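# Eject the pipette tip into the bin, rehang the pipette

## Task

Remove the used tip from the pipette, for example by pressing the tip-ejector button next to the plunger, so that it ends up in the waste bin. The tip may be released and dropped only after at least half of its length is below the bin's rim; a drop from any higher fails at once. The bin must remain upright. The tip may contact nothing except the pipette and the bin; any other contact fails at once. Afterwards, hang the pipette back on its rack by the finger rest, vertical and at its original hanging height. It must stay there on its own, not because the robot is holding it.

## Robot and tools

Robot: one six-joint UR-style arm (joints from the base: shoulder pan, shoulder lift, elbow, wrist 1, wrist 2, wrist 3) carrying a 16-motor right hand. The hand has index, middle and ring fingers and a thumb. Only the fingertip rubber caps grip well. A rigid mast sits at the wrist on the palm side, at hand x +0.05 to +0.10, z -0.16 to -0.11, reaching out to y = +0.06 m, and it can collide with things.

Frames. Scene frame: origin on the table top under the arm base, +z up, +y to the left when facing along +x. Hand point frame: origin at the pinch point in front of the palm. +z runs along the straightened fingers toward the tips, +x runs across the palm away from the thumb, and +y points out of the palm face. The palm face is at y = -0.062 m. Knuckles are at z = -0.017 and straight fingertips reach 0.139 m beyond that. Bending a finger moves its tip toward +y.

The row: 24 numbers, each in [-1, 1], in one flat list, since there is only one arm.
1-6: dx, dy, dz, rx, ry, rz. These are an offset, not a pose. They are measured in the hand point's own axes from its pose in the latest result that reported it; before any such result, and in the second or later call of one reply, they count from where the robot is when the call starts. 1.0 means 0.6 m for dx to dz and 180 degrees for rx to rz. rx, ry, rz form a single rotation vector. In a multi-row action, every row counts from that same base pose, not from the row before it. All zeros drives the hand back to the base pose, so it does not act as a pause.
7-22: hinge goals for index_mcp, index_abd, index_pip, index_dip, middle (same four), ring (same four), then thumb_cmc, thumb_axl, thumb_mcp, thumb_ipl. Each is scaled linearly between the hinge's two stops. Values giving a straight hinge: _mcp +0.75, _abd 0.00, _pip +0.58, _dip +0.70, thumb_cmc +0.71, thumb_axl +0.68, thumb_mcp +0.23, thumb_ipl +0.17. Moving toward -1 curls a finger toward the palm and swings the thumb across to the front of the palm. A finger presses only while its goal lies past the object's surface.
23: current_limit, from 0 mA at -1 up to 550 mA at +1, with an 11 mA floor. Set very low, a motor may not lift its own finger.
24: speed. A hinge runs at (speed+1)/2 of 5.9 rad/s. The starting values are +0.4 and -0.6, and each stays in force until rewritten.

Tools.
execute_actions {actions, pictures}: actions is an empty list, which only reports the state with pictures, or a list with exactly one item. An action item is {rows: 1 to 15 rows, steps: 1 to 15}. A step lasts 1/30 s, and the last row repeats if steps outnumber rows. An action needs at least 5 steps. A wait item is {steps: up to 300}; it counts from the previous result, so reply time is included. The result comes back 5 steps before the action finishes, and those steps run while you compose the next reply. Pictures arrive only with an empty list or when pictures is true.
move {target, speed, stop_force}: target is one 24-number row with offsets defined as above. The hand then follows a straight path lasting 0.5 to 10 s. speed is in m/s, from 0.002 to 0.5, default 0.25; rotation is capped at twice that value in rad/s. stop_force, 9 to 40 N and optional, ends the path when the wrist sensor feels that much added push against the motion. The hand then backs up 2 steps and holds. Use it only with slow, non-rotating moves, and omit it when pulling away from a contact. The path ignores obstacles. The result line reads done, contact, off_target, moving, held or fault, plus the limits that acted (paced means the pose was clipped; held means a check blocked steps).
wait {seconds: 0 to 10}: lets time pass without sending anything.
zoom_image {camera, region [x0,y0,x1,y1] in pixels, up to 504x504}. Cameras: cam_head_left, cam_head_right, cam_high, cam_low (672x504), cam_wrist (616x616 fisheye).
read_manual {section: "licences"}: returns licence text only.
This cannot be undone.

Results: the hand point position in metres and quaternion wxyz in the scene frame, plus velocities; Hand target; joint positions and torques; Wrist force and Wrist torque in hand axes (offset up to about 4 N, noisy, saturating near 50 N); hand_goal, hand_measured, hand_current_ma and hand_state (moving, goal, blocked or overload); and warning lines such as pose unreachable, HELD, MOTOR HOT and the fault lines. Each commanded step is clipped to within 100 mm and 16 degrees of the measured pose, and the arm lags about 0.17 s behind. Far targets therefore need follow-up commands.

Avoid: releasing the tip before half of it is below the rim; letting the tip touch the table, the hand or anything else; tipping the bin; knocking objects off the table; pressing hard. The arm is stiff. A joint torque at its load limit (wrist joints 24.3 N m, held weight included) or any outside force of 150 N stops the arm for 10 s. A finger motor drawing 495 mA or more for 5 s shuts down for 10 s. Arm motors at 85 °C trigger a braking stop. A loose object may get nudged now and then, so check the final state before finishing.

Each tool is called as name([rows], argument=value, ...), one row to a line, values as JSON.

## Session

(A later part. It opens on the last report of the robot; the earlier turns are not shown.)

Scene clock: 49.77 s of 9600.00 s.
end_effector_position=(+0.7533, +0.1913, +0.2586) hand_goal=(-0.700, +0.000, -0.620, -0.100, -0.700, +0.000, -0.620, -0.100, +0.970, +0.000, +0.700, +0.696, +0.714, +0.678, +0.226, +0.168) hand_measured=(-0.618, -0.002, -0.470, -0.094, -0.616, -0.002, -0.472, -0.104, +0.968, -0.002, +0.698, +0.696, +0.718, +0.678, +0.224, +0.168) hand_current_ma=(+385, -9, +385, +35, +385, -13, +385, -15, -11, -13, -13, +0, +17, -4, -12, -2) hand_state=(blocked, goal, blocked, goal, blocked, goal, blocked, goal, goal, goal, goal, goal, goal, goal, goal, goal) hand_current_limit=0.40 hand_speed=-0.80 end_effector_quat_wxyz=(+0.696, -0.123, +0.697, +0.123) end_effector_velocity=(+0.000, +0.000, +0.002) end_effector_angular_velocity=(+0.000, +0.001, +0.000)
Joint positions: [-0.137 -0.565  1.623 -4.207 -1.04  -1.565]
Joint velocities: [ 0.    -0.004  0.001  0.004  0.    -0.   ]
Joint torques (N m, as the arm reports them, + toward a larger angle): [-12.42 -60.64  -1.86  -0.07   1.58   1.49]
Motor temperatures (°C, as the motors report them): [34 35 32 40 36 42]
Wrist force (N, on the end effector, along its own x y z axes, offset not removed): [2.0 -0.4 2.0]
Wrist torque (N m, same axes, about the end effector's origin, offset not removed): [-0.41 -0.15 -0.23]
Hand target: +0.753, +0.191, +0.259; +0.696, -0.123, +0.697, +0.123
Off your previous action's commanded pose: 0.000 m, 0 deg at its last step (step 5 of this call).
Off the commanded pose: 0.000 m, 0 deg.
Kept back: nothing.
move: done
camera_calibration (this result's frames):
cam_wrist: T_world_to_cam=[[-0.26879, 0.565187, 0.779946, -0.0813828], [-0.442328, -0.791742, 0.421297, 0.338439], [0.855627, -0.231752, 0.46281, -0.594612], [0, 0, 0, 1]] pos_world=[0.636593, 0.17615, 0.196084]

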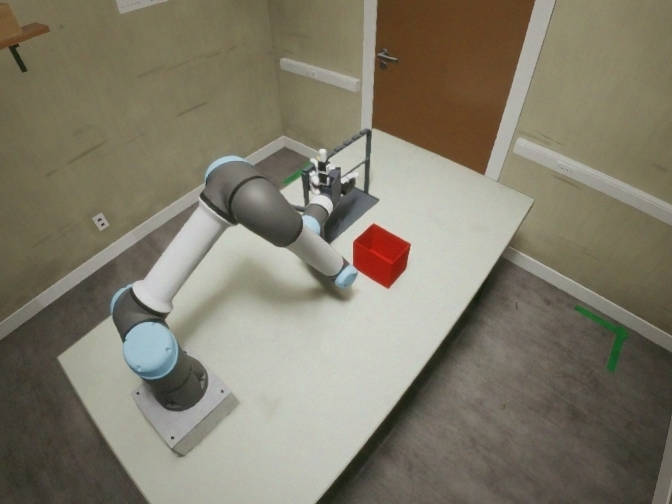

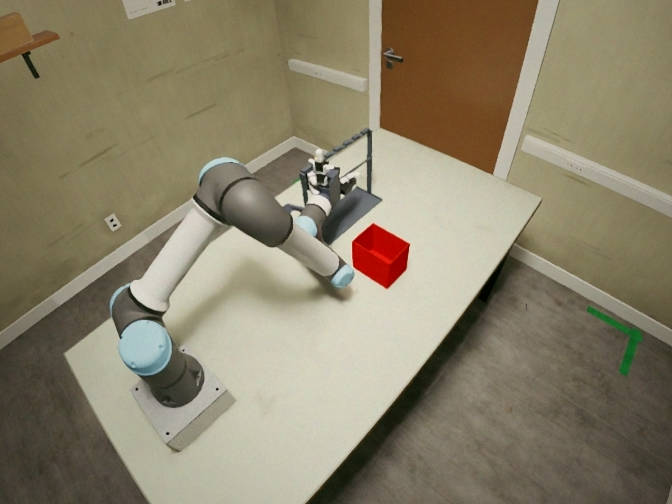

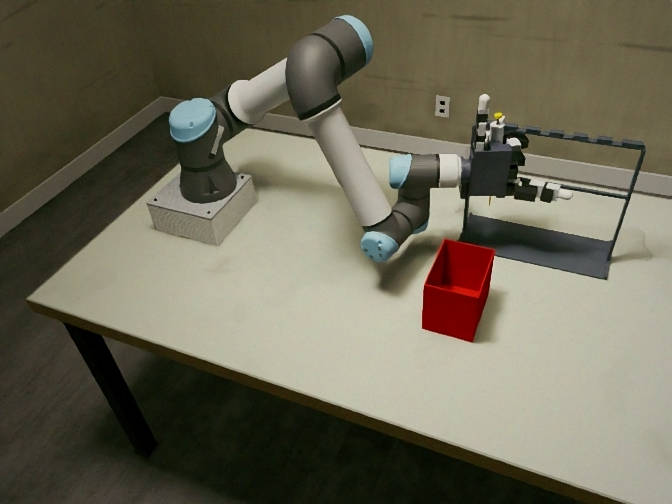

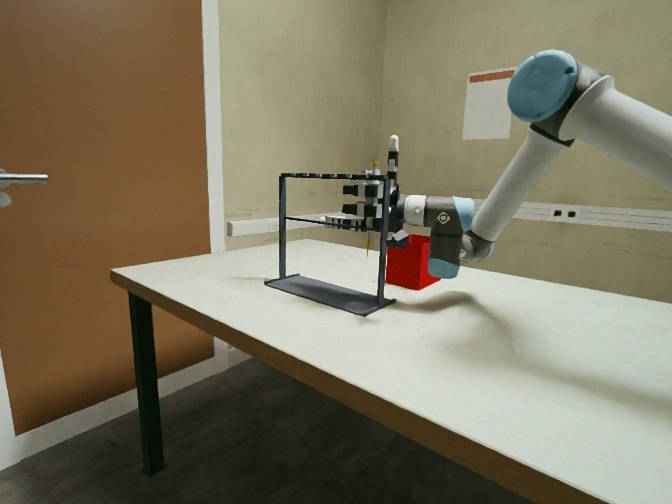

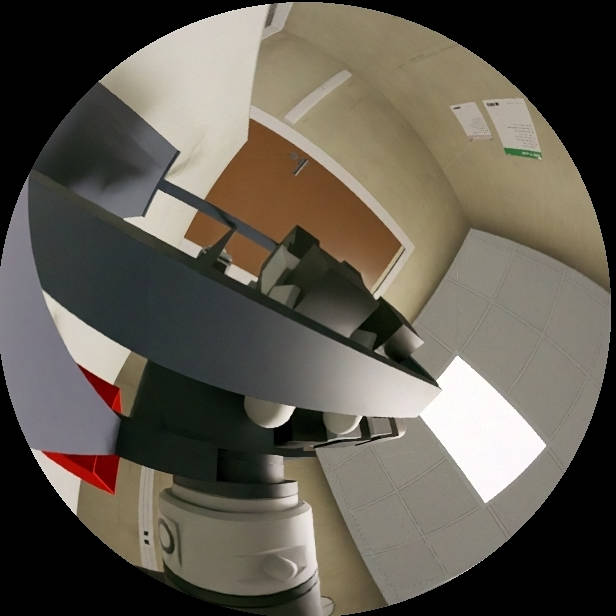

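move(target=[-0.006, 0, 0, 0, 0, 0, -0.70, 0, -0.62, -0.1, -0.70, 0, -0.62, -0.1, 0.97, 0, 0.7, 0.696, 0.714, 0.678, 0.226, 0.168, 0.4, -0.8], speed=0.01)

move(target=[0, -0.2, 0, 0, 0, 0, -0.70, 0, -0.62, -0.1, -0.70, 0, -0.62, -0.1, 0.97, 0, 0.7, 0.696, 0.714, 0.678, 0.226, 0.168, 0.4, -0.8], speed=0.05, stop_force=10)

Scene clock: 51.00 s of 9600.00 s.
end_effector_position=(+0.7533, +0.1913, +0.2621) hand_goal=(-0.700, +0.000, -0.620, -0.100, -0.700, +0.000, -0.620, -0.100, +0.970, +0.000, +0.700, +0.696, +0.714, +0.678, +0.226, +0.168) hand_measured=(-0.618, -0.002, -0.470, -0.094, -0.616, -0.002, -0.472, -0.104, +0.968, -0.002, +0.698, +0.696, +0.718, +0.678, +0.224, +0.168) hand_current_ma=(+385, -9, +385, +35, +385, -13, +385, -15, -11, -13, -13, +0, +17, -4, -12, -2) hand_state=(blocked, goal, blocked, goal, blocked, goal, blocked, goal, goal, goal, goal, goal, goal, goal, goal, goal) hand_current_limit=0.40 hand_speed=-0.80 end_effector_quat_wxyz=(+0.696, -0.123, +0.697, +0.123) end_effector_velocity=(+0.000, -0.000, +0.001) end_effector_angular_velocity=(+0.000, +0.001, -0.002)
Joint positions: [-0.137 -0.572  1.625 -4.202 -1.04  -1.565]
Joint velocities: [ 0.    -0.002  0.001  0.002 -0.002  0.   ]
Joint torques (N m, as the arm reports them, + toward a larger angle): [-12.72 -59.79  -0.97  -0.29   1.39   1.09]
Motor temperatures (°C, as the motors report them): [34 35 32 40 36 42]
Wrist force (N, on the end effector, along its own x y z axes, offset not removed): [-2.0 -3.6 4.7]
Wrist torque (N m, same axes, about the end effector's origin, offset not removed): [-1.01 0.16 -0.42]
Hand target: +0.753, +0.191, +0.262; +0.696, -0.123, +0.697, +0.123
Off the commanded pose: 0.000 m, 0 deg.
Kept back: nothing.
move: done
camera_calibration (this result's frames):
cam_wrist: T_world_to_cam=[[-0.268796, 0.565188, 0.779943, -0.0840912], [-0.442331, -0.791741, 0.421294, 0.336981], [0.855624, -0.231751, 0.462817, -0.59622], [0, 0, 0, 1]] pos_world=[0.636594, 0.176155, 0.199559]

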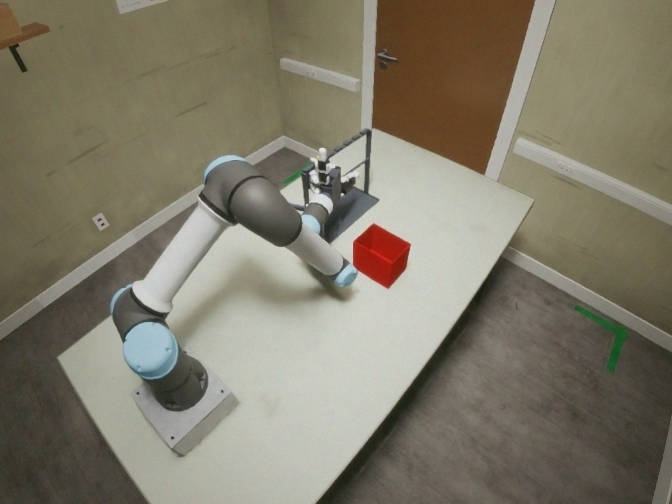

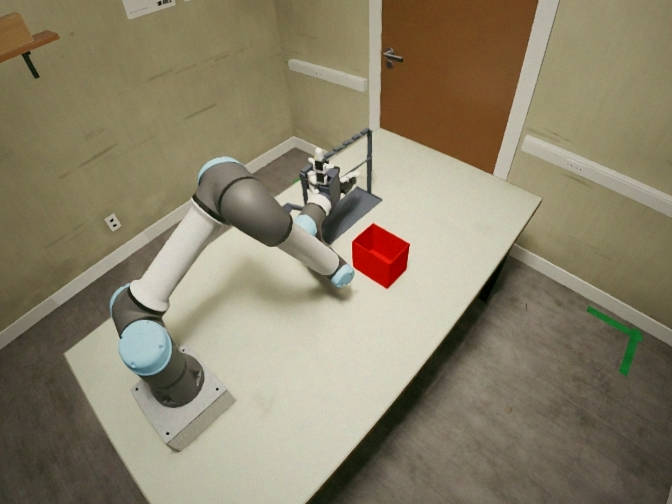

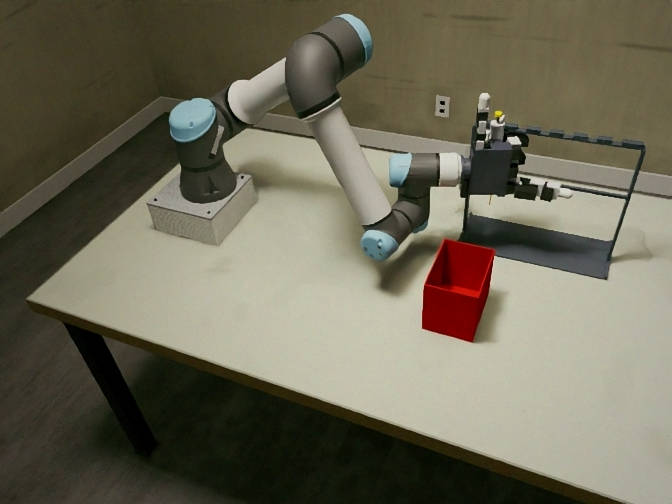

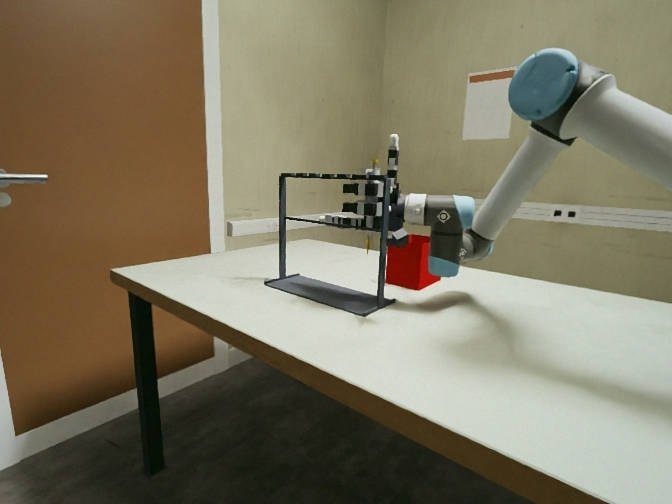

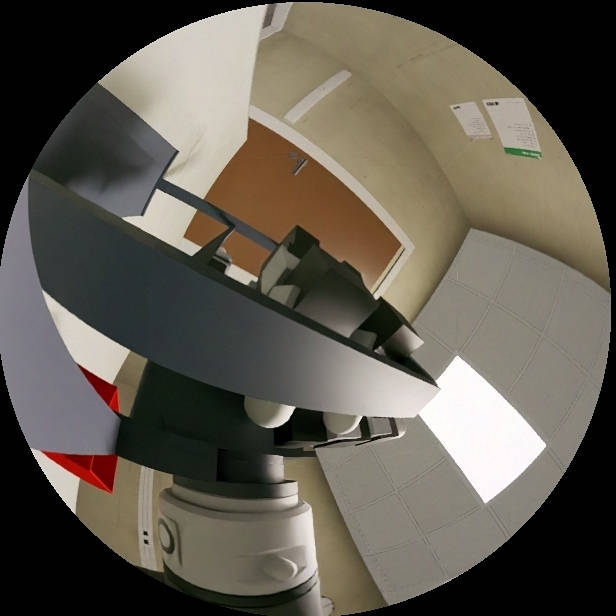

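Scene clock: 53.77 s of 9600.00 s.
end_effector_position=(+0.7943, +0.0787, +0.2623) hand_goal=(-0.700, +0.000, -0.620, -0.100, -0.700, +0.000, -0.620, -0.100, +0.970, +0.000, +0.700, +0.696, +0.714, +0.678, +0.226, +0.168) hand_measured=(-0.618, -0.002, -0.470, -0.094, -0.616, -0.002, -0.472, -0.104, +0.968, -0.002, +0.698, +0.696, +0.718, +0.678, +0.224, +0.168) hand_current_ma=(+385, -9, +385, +35, +385, -13, +385, -15, -11, -13, -13, +0, +18, -4, -12, -2) hand_state=(blocked, goal, blocked, goal, blocked, goal, blocked, goal, goal, goal, goal, goal, goal, goal, goal, goal) hand_current_limit=0.40 hand_speed=-0.80 end_effector_quat_wxyz=(+0.696, -0.123, +0.697, +0.123) end_effector_velocity=(+0.001, -0.002, -0.000) end_effector_angular_velocity=(+0.000, +0.001, -0.000)
Joint positions: [-0.307 -0.513  1.464 -4.101 -0.869 -1.563]
Joint velocities: [-0.002  0.002 -0.003  0.001  0.002  0.   ]
Joint torques (N m, as the arm reports them, + toward a larger angle): [-11.38 -44.01 -20.87   0.08   1.47   1.67]
Motor temperatures (°C, as the motors report them): [34 35 32 40 36 42]
Wrist force (N, on the end effector, along its own x y z axes, offset not removed): [4.7 -3.0 -0.3]
Wrist torque (N m, same axes, about the end effector's origin, offset not removed): [-0.18 -0.80 0.13]
Hand target: +0.794, +0.079, +0.262; +0.696, -0.123, +0.697, +0.123
Off the commanded pose: 0.000 m, 0 deg.
Kept back: nothing.
move: done
camera_calibration (this result's frames):
cam_wrist: T_world_to_cam=[[-0.268853, 0.564923, 0.780115, -0.00959772], [-0.442389, -0.791877, 0.420979, 0.266071], [0.855576, -0.231933, 0.462815, -0.657435], [0, 0, 0, 1]] pos_world=[0.677612, 0.0636364, 0.199748]

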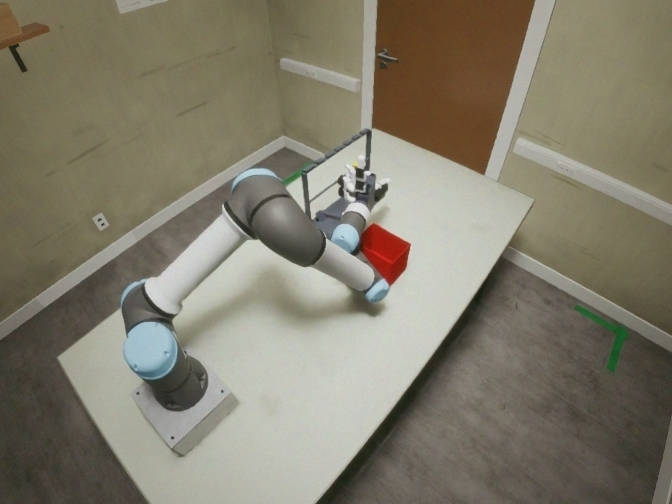

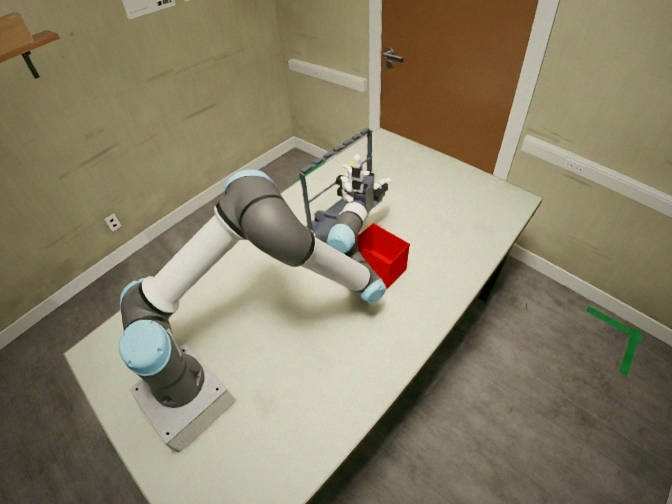

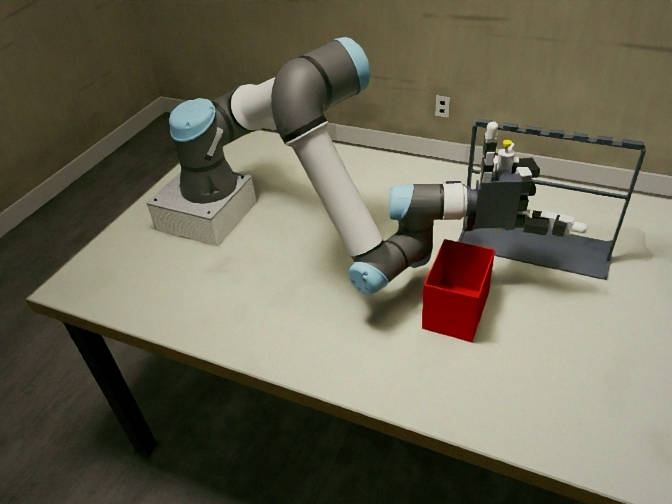

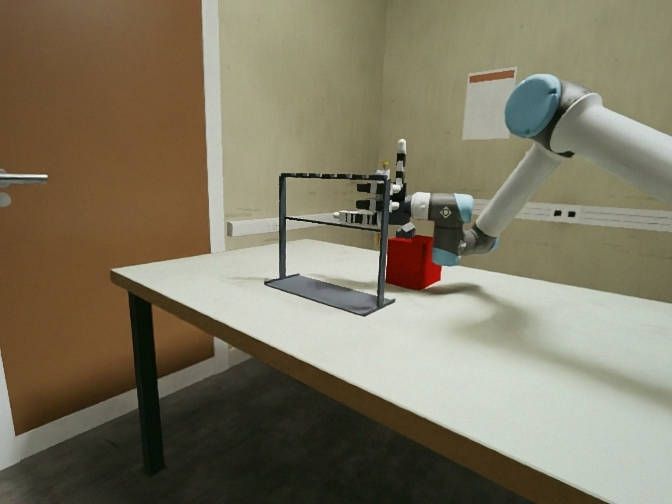

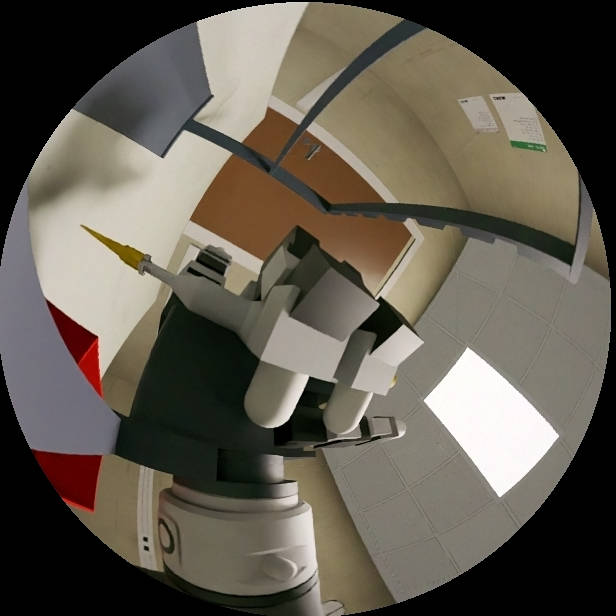

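move(target=[-0.1, -0.04, -0.02, 0, 0, 0, -0.70, 0, -0.62, -0.1, -0.70, 0, -0.62, -0.1, 0.97, 0, 0.7, 0.696, 0.714, 0.678, 0.226, 0.168, 0.4, -0.8], speed=0.08)

Scene clock: 56.00 s of 9600.00 s.
end_effector_position=(+0.7912, +0.0522, +0.3222) hand_goal=(-0.700, +0.000, -0.620, -0.100, -0.700, +0.000, -0.620, -0.100, +0.970, +0.000, +0.700, +0.696, +0.714, +0.678, +0.226, +0.168) hand_measured=(-0.618, -0.002, -0.470, -0.094, -0.616, -0.002, -0.472, -0.104, +0.968, -0.002, +0.698, +0.696, +0.718, +0.678, +0.224, +0.168) hand_current_ma=(+385, -9, +385, +35, +385, -13, +385, -15, -11, -13, -13, +0, +18, -4, -12, -2) hand_state=(blocked, goal, blocked, goal, blocked, goal, blocked, goal, goal, goal, goal, goal, goal, goal, goal, goal) hand_current_limit=0.40 hand_speed=-0.80 end_effector_quat_wxyz=(+0.696, -0.123, +0.697, +0.123) end_effector_velocity=(-0.000, -0.002, +0.002) end_effector_angular_velocity=(-0.000, -0.000, -0.000)
Joint positions: [-0.351 -0.623  1.49  -4.018 -0.825 -1.562]
Joint velocities: [-0.002 -0.003  0.     0.003  0.002 -0.   ]
Joint torques (N m, as the arm reports them, + toward a larger angle): [-12.16 -62.12  -4.46   0.19   1.54  -1.57]
Motor temperatures (°C, as the motors report them): [34 35 32 40 36 42]
Wrist force (N, on the end effector, along its own x y z axes, offset not removed): [-2.2 2.7 1.4]
Wrist torque (N m, same axes, about the end effector's origin, offset not removed): [0.05 0.30 -0.41]
Hand target: +0.791, +0.052, +0.322; +0.696, -0.123, +0.697, +0.123
Off the commanded pose: 0.000 m, 0 deg.
Kept back: nothing.
move: done
camera_calibration (this result's frames):
cam_wrist: T_world_to_cam=[[-0.268887, 0.564834, 0.780168, -0.0421354], [-0.44241, -0.791924, 0.420868, 0.218561], [0.855554, -0.231989, 0.462826, -0.688687], [0, 0, 0, 1]] pos_world=[0.674573, 0.0371156, 0.25963]

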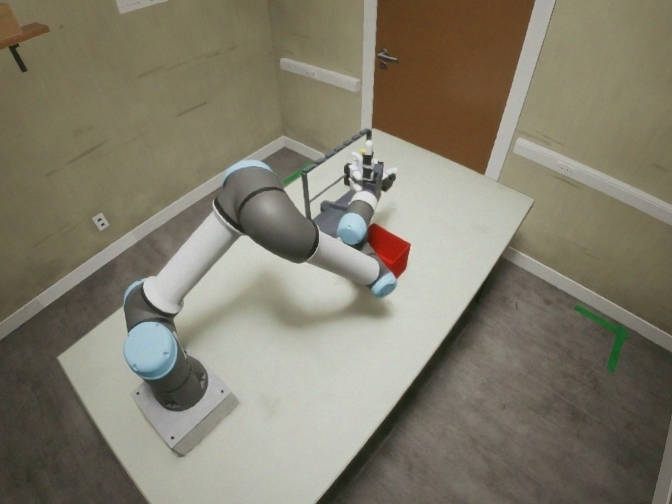

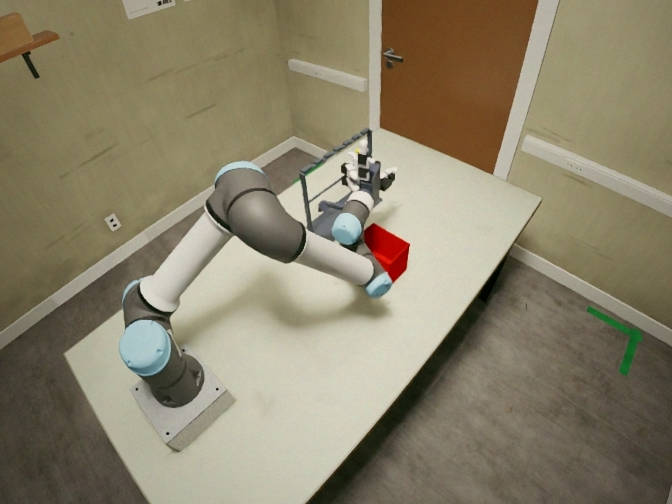

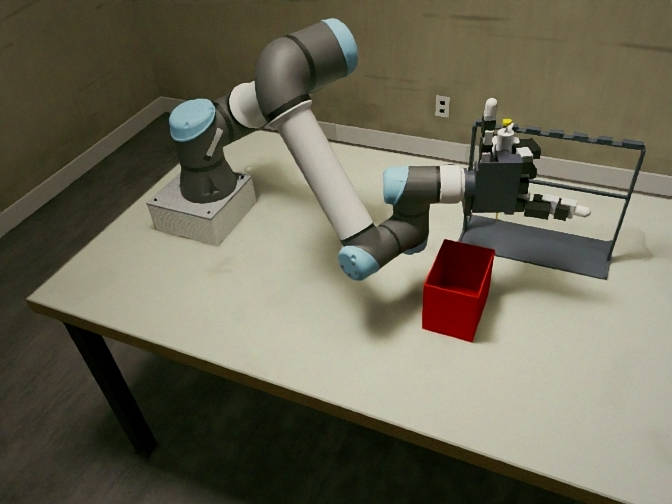

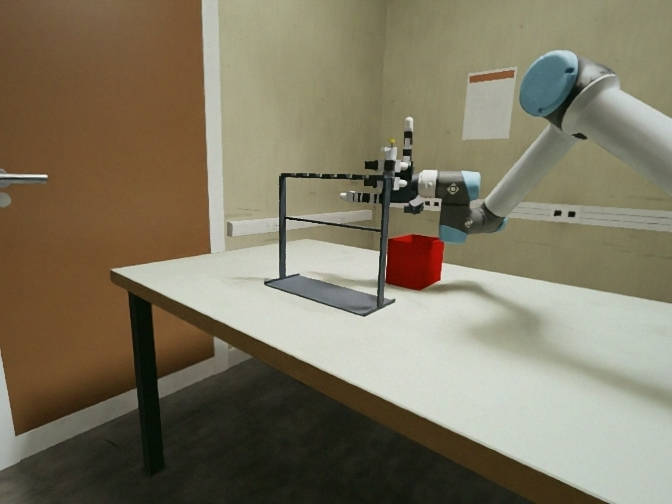

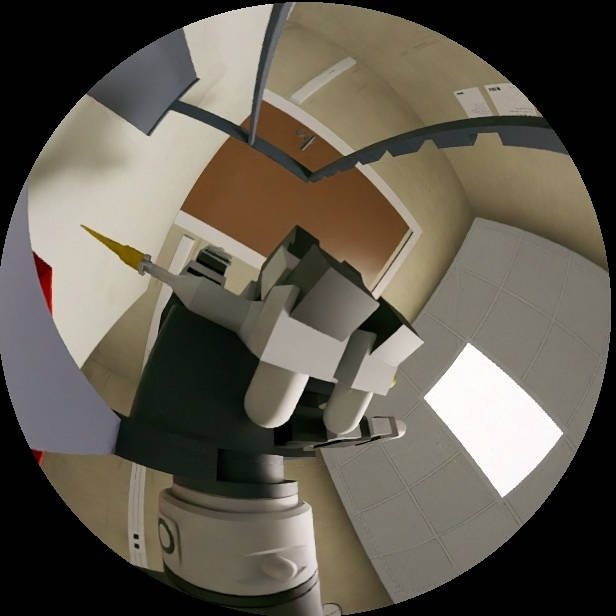

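move(target=[0.012, -0.1973, -0.136, 0.1111, 0, 0, -0.70, 0, -0.62, -0.1, -0.70, 0, -0.62, -0.1, 0.97, 0, 0.7, 0.696, 0.714, 0.678, 0.226, 0.168, 0.4, -0.8], speed=0.1)

Scene clock: 58.43 s of 9600.00 s.
end_effector_position=(+0.7552, -0.0868, +0.3152) hand_goal=(-0.700, +0.000, -0.620, -0.100, -0.700, +0.000, -0.620, -0.100, +0.970, +0.000, +0.700, +0.696, +0.714, +0.678, +0.226, +0.168) hand_measured=(-0.618, -0.002, -0.470, -0.094, -0.616, -0.002, -0.472, -0.104, +0.968, -0.002, +0.698, +0.696, +0.718, +0.678, +0.224, +0.168) hand_current_ma=(+385, -9, +385, +35, +385, -13, +385, -15, -11, -13, -13, +0, +18, -4, -12, -2) hand_state=(blocked, goal, blocked, goal, blocked, goal, blocked, goal, goal, goal, goal, goal, goal, goal, goal, goal) hand_current_limit=0.40 hand_speed=-0.80 end_effector_quat_wxyz=(+0.707, -0.000, +0.707, +0.001) end_effector_velocity=(-0.001, -0.002, -0.001) end_effector_angular_velocity=(+0.001, +0.001, -0.006)
Joint positions: [-0.518 -0.695  1.701 -4.154 -1.007 -1.562]
Joint velocities: [-0.002 -0.     0.003 -0.002 -0.003  0.   ]
Joint torques (N m, as the arm reports them, + toward a larger angle): [-12.29 -57.89  -2.01  -3.5   -1.49   1.68]
Motor temperatures (°C, as the motors report them): [34 35 32 40 36 42]
Wrist force (N, on the end effector, along its own x y z axes, offset not removed): [2.8 0.1 0.1]
Wrist torque (N m, same axes, about the end effector's origin, offset not removed): [-0.22 -0.12 0.14]
Hand target: +0.755, -0.087, +0.315; +0.707, -0.000, +0.707, +0.001
Off the commanded pose: 0.000 m, 0 deg.
Kept back: nothing.
move: done
camera_calibration (this result's frames):
cam_wrist: T_world_to_cam=[[-0.0599896, 0.622748, 0.780119, -0.120592], [-0.686477, -0.593111, 0.420676, 0.297125], [0.724673, -0.510297, 0.463083, -0.612207], [0, 0, 0, 1]] pos_world=[0.640386, -0.0610811, 0.252585]

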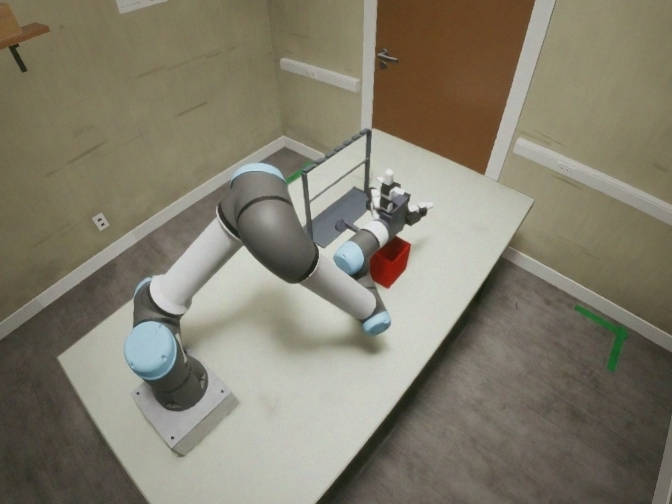

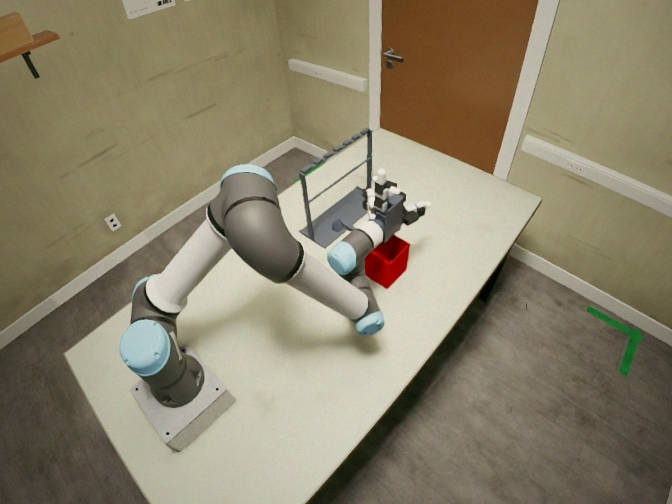

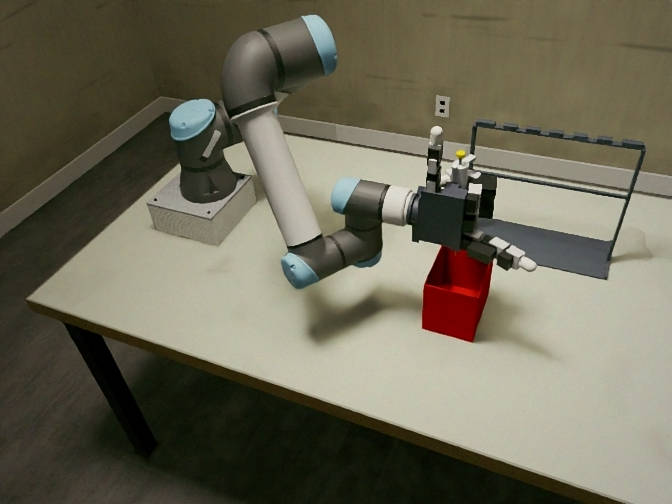

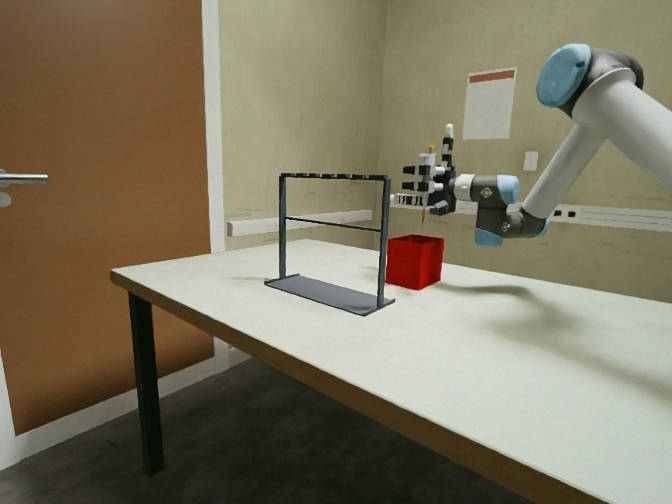

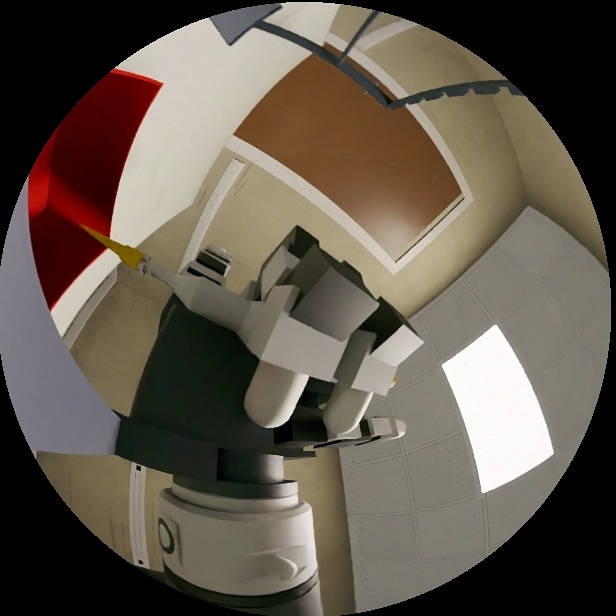

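zoom_image(camera="cam_low", region=[375, 115, 495, 295])

zoom_image(camera="cam_high", region=[415, 120, 505, 210])

Region (375, 115, 495, 295) of cam_low's 672x504 image, scaled by 2.800, with more detail than that image has.

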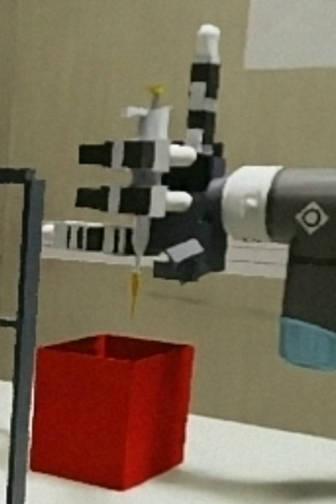

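Region (415, 120, 505, 210) of cam_high's 672x504 image, scaled by 5.600, with more detail than that image has.

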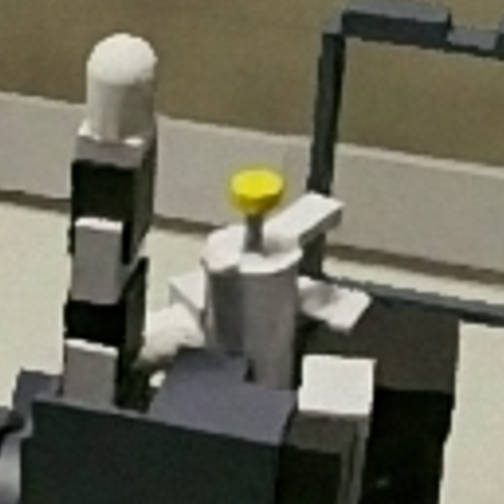

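move(target=[0.117, 0, 0, 0, 0, 0, -0.70, 0, -0.62, -0.1, -0.70, 0, -0.62, -0.1, 0.97, 0, 0.7, 0.696, 0.714, 0.64, 0.337, -0.6, 0.4, -0.7], speed=0.04, stop_force=10)

Scene clock: 62.53 s of 9600.00 s.
end_effector_position=(+0.7551, -0.0868, +0.2452) hand_goal=(-0.700, +0.000, -0.620, -0.100, -0.700, +0.000, -0.620, -0.100, +0.970, +0.000, +0.700, +0.696, +0.714, +0.640, +0.338, -0.600) hand_measured=(-0.618, -0.002, -0.470, -0.088, -0.616, -0.002, -0.472, -0.104, +0.968, -0.002, +0.698, +0.696, +0.718, +0.650, +0.336, -0.600) hand_current_ma=(+385, -8, +385, +56, +385, -13, +385, -15, -11, -13, -13, +0, +18, +57, -10, +4) hand_state=(blocked, goal, blocked, goal, blocked, goal, blocked, goal, goal, goal, goal, goal, goal, goal, goal, goal) hand_current_limit=0.40 hand_speed=-0.70 end_effector_quat_wxyz=(+0.707, -0.000, +0.707, +0.001) end_effector_velocity=(-0.000, +0.001, -0.002) end_effector_angular_velocity=(+0.000, +0.000, +0.002)
Joint positions: [-0.517 -0.551  1.66  -4.258 -1.008 -1.562]
Joint velocities: [ 0.001  0.004 -0.001 -0.002  0.001  0.   ]
Joint torques (N m, as the arm reports them, + toward a larger angle): [ 11.14 -39.77 -18.01  -3.59  -1.43   0.97]
Motor temperatures (°C, as the motors report them): [34 35 32 40 36 42]
Wrist force (N, on the end effector, along its own x y z axes, offset not removed): [2.7 -2.2 -1.6]
Wrist torque (N m, same axes, about the end effector's origin, offset not removed): [-0.34 -0.50 -0.06]
Hand target: +0.755, -0.087, +0.245; +0.707, -0.000, +0.707, +0.001
Off the commanded pose: 0.000 m, 0 deg.
Kept back: nothing.
move: done
camera_calibration (this result's frames):
cam_wrist: T_world_to_cam=[[-0.0599737, 0.622839, 0.780048, -0.0659295], [-0.686471, -0.593061, 0.420758, 0.326522], [0.72468, -0.510246, 0.463129, -0.579818], [0, 0, 0, 1]] pos_world=[0.640377, -0.0611386, 0.182572]

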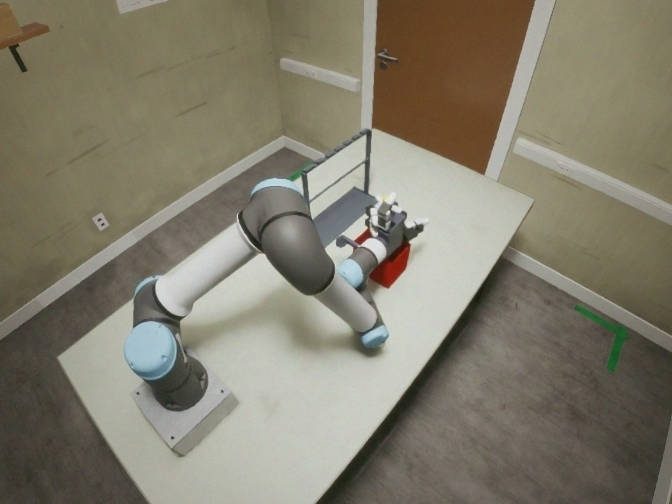

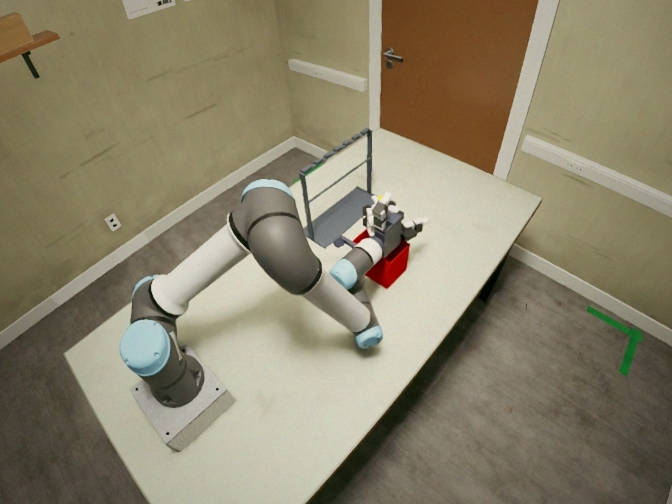

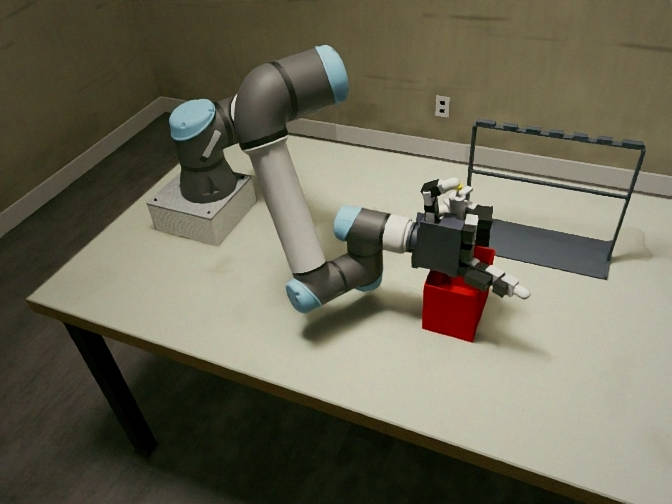

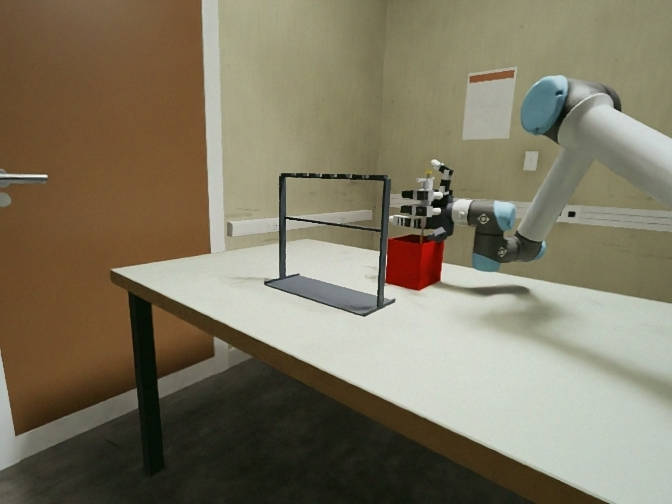

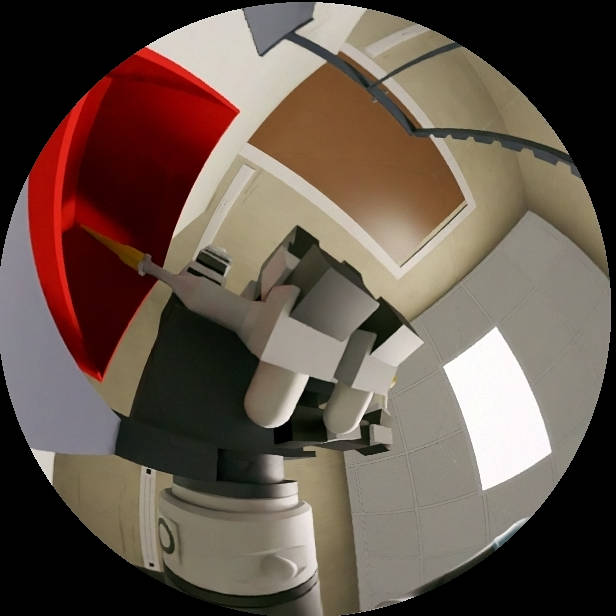

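execute_actions(actions=[])

Scene clock: 63.37 s of 9600.00 s.
end_effector_position=(+0.7551, -0.0868, +0.2450) hand_goal=(-0.700, +0.000, -0.620, -0.100, -0.700, +0.000, -0.620, -0.100, +0.970, +0.000, +0.700, +0.696, +0.714, +0.640, +0.338, -0.600) hand_measured=(-0.618, -0.002, -0.470, -0.088, -0.616, -0.002, -0.472, -0.104, +0.968, -0.002, +0.698, +0.696, +0.718, +0.650, +0.336, -0.600) hand_current_ma=(+385, -8, +385, +56, +385, -13, +385, -15, -11, -13, -13, +0, +18, +57, -10, +4) hand_state=(blocked, goal, blocked, goal, blocked, goal, blocked, goal, goal, goal, goal, goal, goal, goal, goal, goal) hand_current_limit=0.40 hand_speed=-0.70 end_effector_quat_wxyz=(+0.707, -0.000, +0.707, +0.001) end_effector_velocity=(-0.000, +0.000, +0.000) end_effector_angular_velocity=(-0.000, -0.001, +0.001)
Joint positions: [-0.517 -0.55   1.66  -4.258 -1.008 -1.562]
Joint velocities: [ 0.     0.    -0.    -0.001  0.001  0.   ]
Joint torques (N m, as the arm reports them, + toward a larger angle): [ 11.06 -40.62 -18.41  -3.45  -1.25   1.71]
Motor temperatures (°C, as the motors report them): [34 35 32 40 36 42]
Wrist force (N, on the end effector, along its own x y z axes, offset not removed): [2.4 1.3 6.0]
Wrist torque (N m, same axes, about the end effector's origin, offset not removed): [-0.29 -0.42 0.10]
Hand target: +0.755, -0.087, +0.245; +0.707, -0.000, +0.707, +0.001
Off the commanded pose: 0.000 m, 0 deg.
Kept back: nothing.
Steps of this call (steps 1 to 25: nothing new was sent). Readings (end_effector_position | what the end effector reports):
1: (+0.7551, -0.0868, +0.2451) | hand_goal=(-0.700, +0.000, -0.620, -0.100, -0.700, +0.000, -0.620, -0.100, +0.970, +0.000, +0.700, +0.696, +0.714, +0.640, +0.338, -0.600) hand_measured=(-0.618, -0.002, -0.470, -0.088, -0.616, -0.002, -0.472, -0.104, +0.968, -0.002, +0.698, +0.696, +0.718, +0.650, +0.336, -0.600) hand_current_ma=(+385, -8, +385, +56, +385, -13, +385, -15, -11, -13, -13, +0, +18, +57, -10, +4) hand_state=(blocked, goal, blocked, goal, blocked, goal, blocked, goal, goal, goal, goal, goal, goal, goal, goal, goal) hand_current_limit=0.40 hand_speed=-0.70
2: (+0.7551, -0.0868, +0.2451) | hand_goal=(-0.700, +0.000, -0.620, -0.100, -0.700, +0.000, -0.620, -0.100, +0.970, +0.000, +0.700, +0.696, +0.714, +0.640, +0.338, -0.600) hand_measured=(-0.618, -0.002, -0.470, -0.088, -0.616, -0.002, -0.472, -0.104, +0.968, -0.002, +0.698, +0.696, +0.718, +0.650, +0.336, -0.600) hand_current_ma=(+385, -8, +385, +56, +385, -13, +385, -15, -11, -13, -13, +0, +18, +57, -10, +4) hand_state=(blocked, goal, blocked, goal, blocked, goal, blocked, goal, goal, goal, goal, goal, goal, goal, goal, goal) hand_current_limit=0.40 hand_speed=-0.70
4: (+0.7551, -0.0868, +0.2450) | hand_goal=(-0.700, +0.000, -0.620, -0.100, -0.700, +0.000, -0.620, -0.100, +0.970, +0.000, +0.700, +0.696, +0.714, +0.640, +0.338, -0.600) hand_measured=(-0.618, -0.002, -0.470, -0.088, -0.616, -0.002, -0.472, -0.104, +0.968, -0.002, +0.698, +0.696, +0.718, +0.650, +0.336, -0.600) hand_current_ma=(+385, -8, +385, +56, +385, -13, +385, -15, -11, -13, -13, +0, +18, +57, -10, +4) hand_state=(blocked, goal, blocked, goal, blocked, goal, blocked, goal, goal, goal, goal, goal, goal, goal, goal, goal) hand_current_limit=0.40 hand_speed=-0.70
8: (+0.7551, -0.0868, +0.2450) | hand_goal=(-0.700, +0.000, -0.620, -0.100, -0.700, +0.000, -0.620, -0.100, +0.970, +0.000, +0.700, +0.696, +0.714, +0.640, +0.338, -0.600) hand_measured=(-0.618, -0.002, -0.470, -0.088, -0.616, -0.002, -0.472, -0.104, +0.968, -0.002, +0.698, +0.696, +0.718, +0.650, +0.336, -0.600) hand_current_ma=(+385, -8, +385, +56, +385, -13, +385, -15, -11, -13, -13, +0, +18, +57, -10, +4) hand_state=(blocked, goal, blocked, goal, blocked, goal, blocked, goal, goal, goal, goal, goal, goal, goal, goal, goal) hand_current_limit=0.40 hand_speed=-0.70
25: the state above
camera_calibration (this result's frames):
cam_wrist: T_world_to_cam=[[-0.059987, 0.62275, 0.780118, -0.0658197], [-0.686476, -0.59311, 0.42068, 0.326608], [0.724674, -0.510297, 0.463082, -0.57974], [0, 0, 0, 1]] pos_world=[0.640382, -0.0611358, 0.182417]

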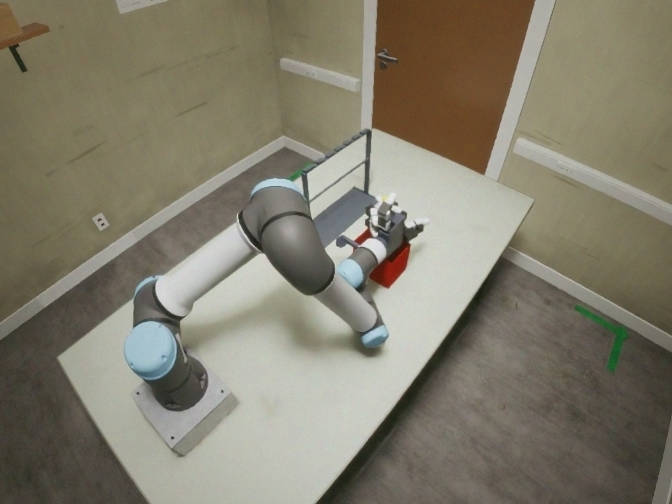

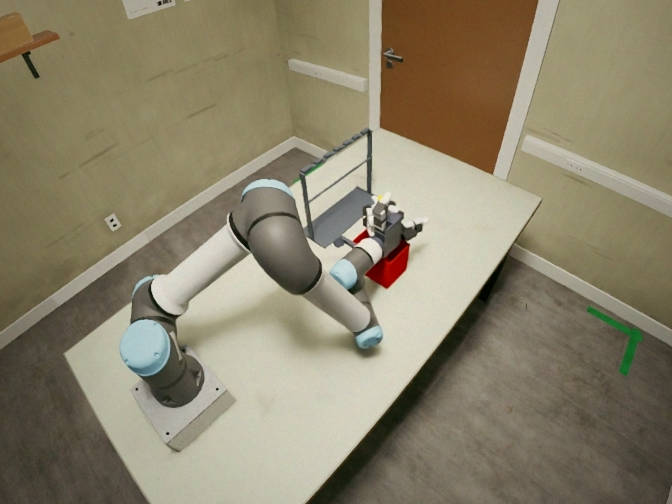

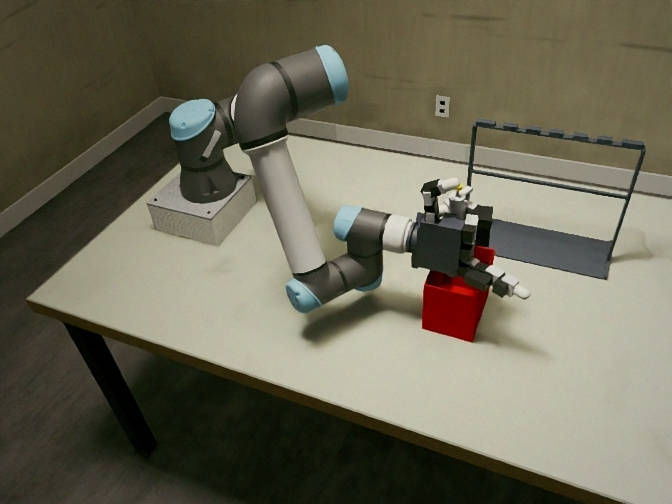

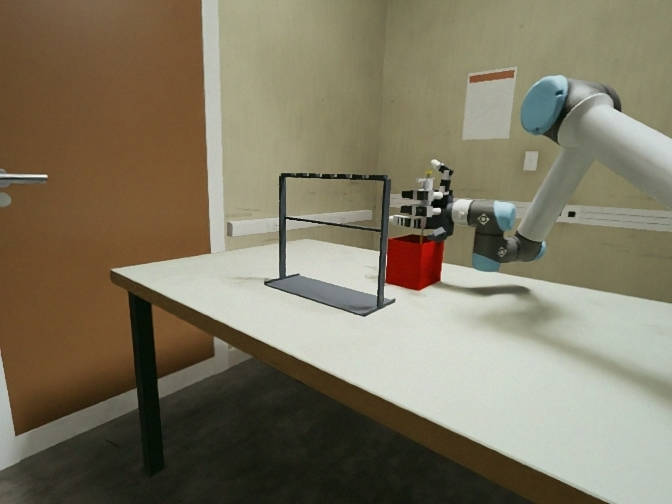

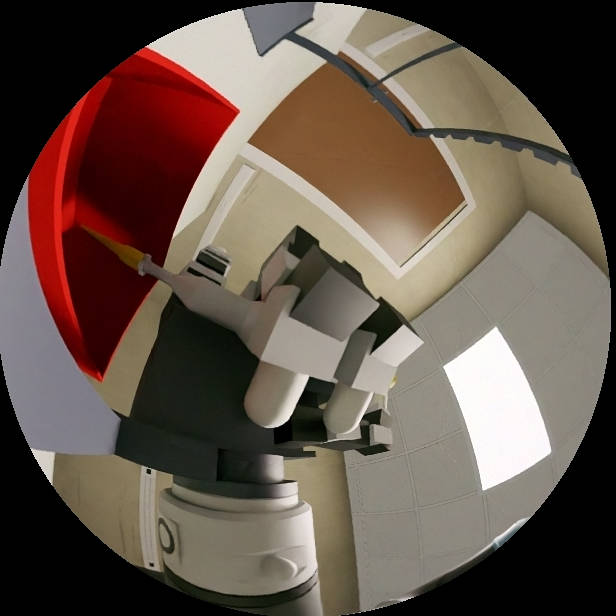

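zoom_image(camera="cam_low", region=[380, 150, 480, 300])

zoom_image(camera="cam_high", region=[410, 160, 510, 260])

Region (380, 150, 480, 300) of cam_low's 672x504 image, scaled by 3.360, with more detail than that image has.

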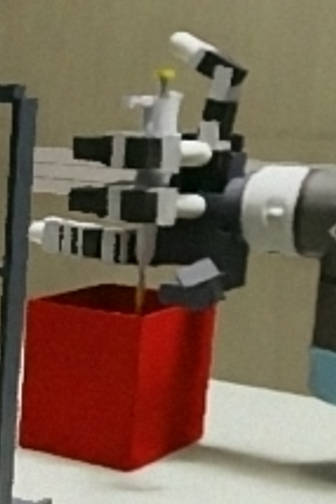

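Region (410, 160, 510, 260) of cam_high's 672x504 image, scaled by 5.040, with more detail than that image has.

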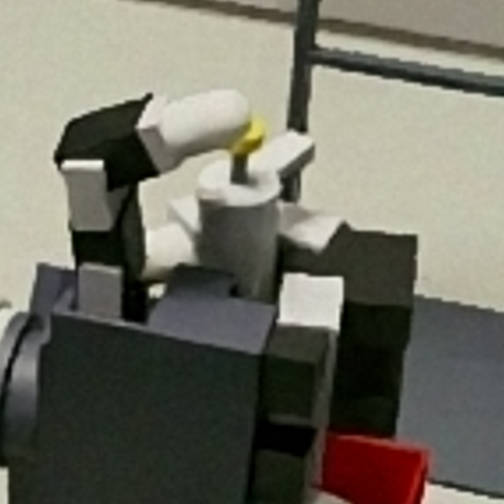

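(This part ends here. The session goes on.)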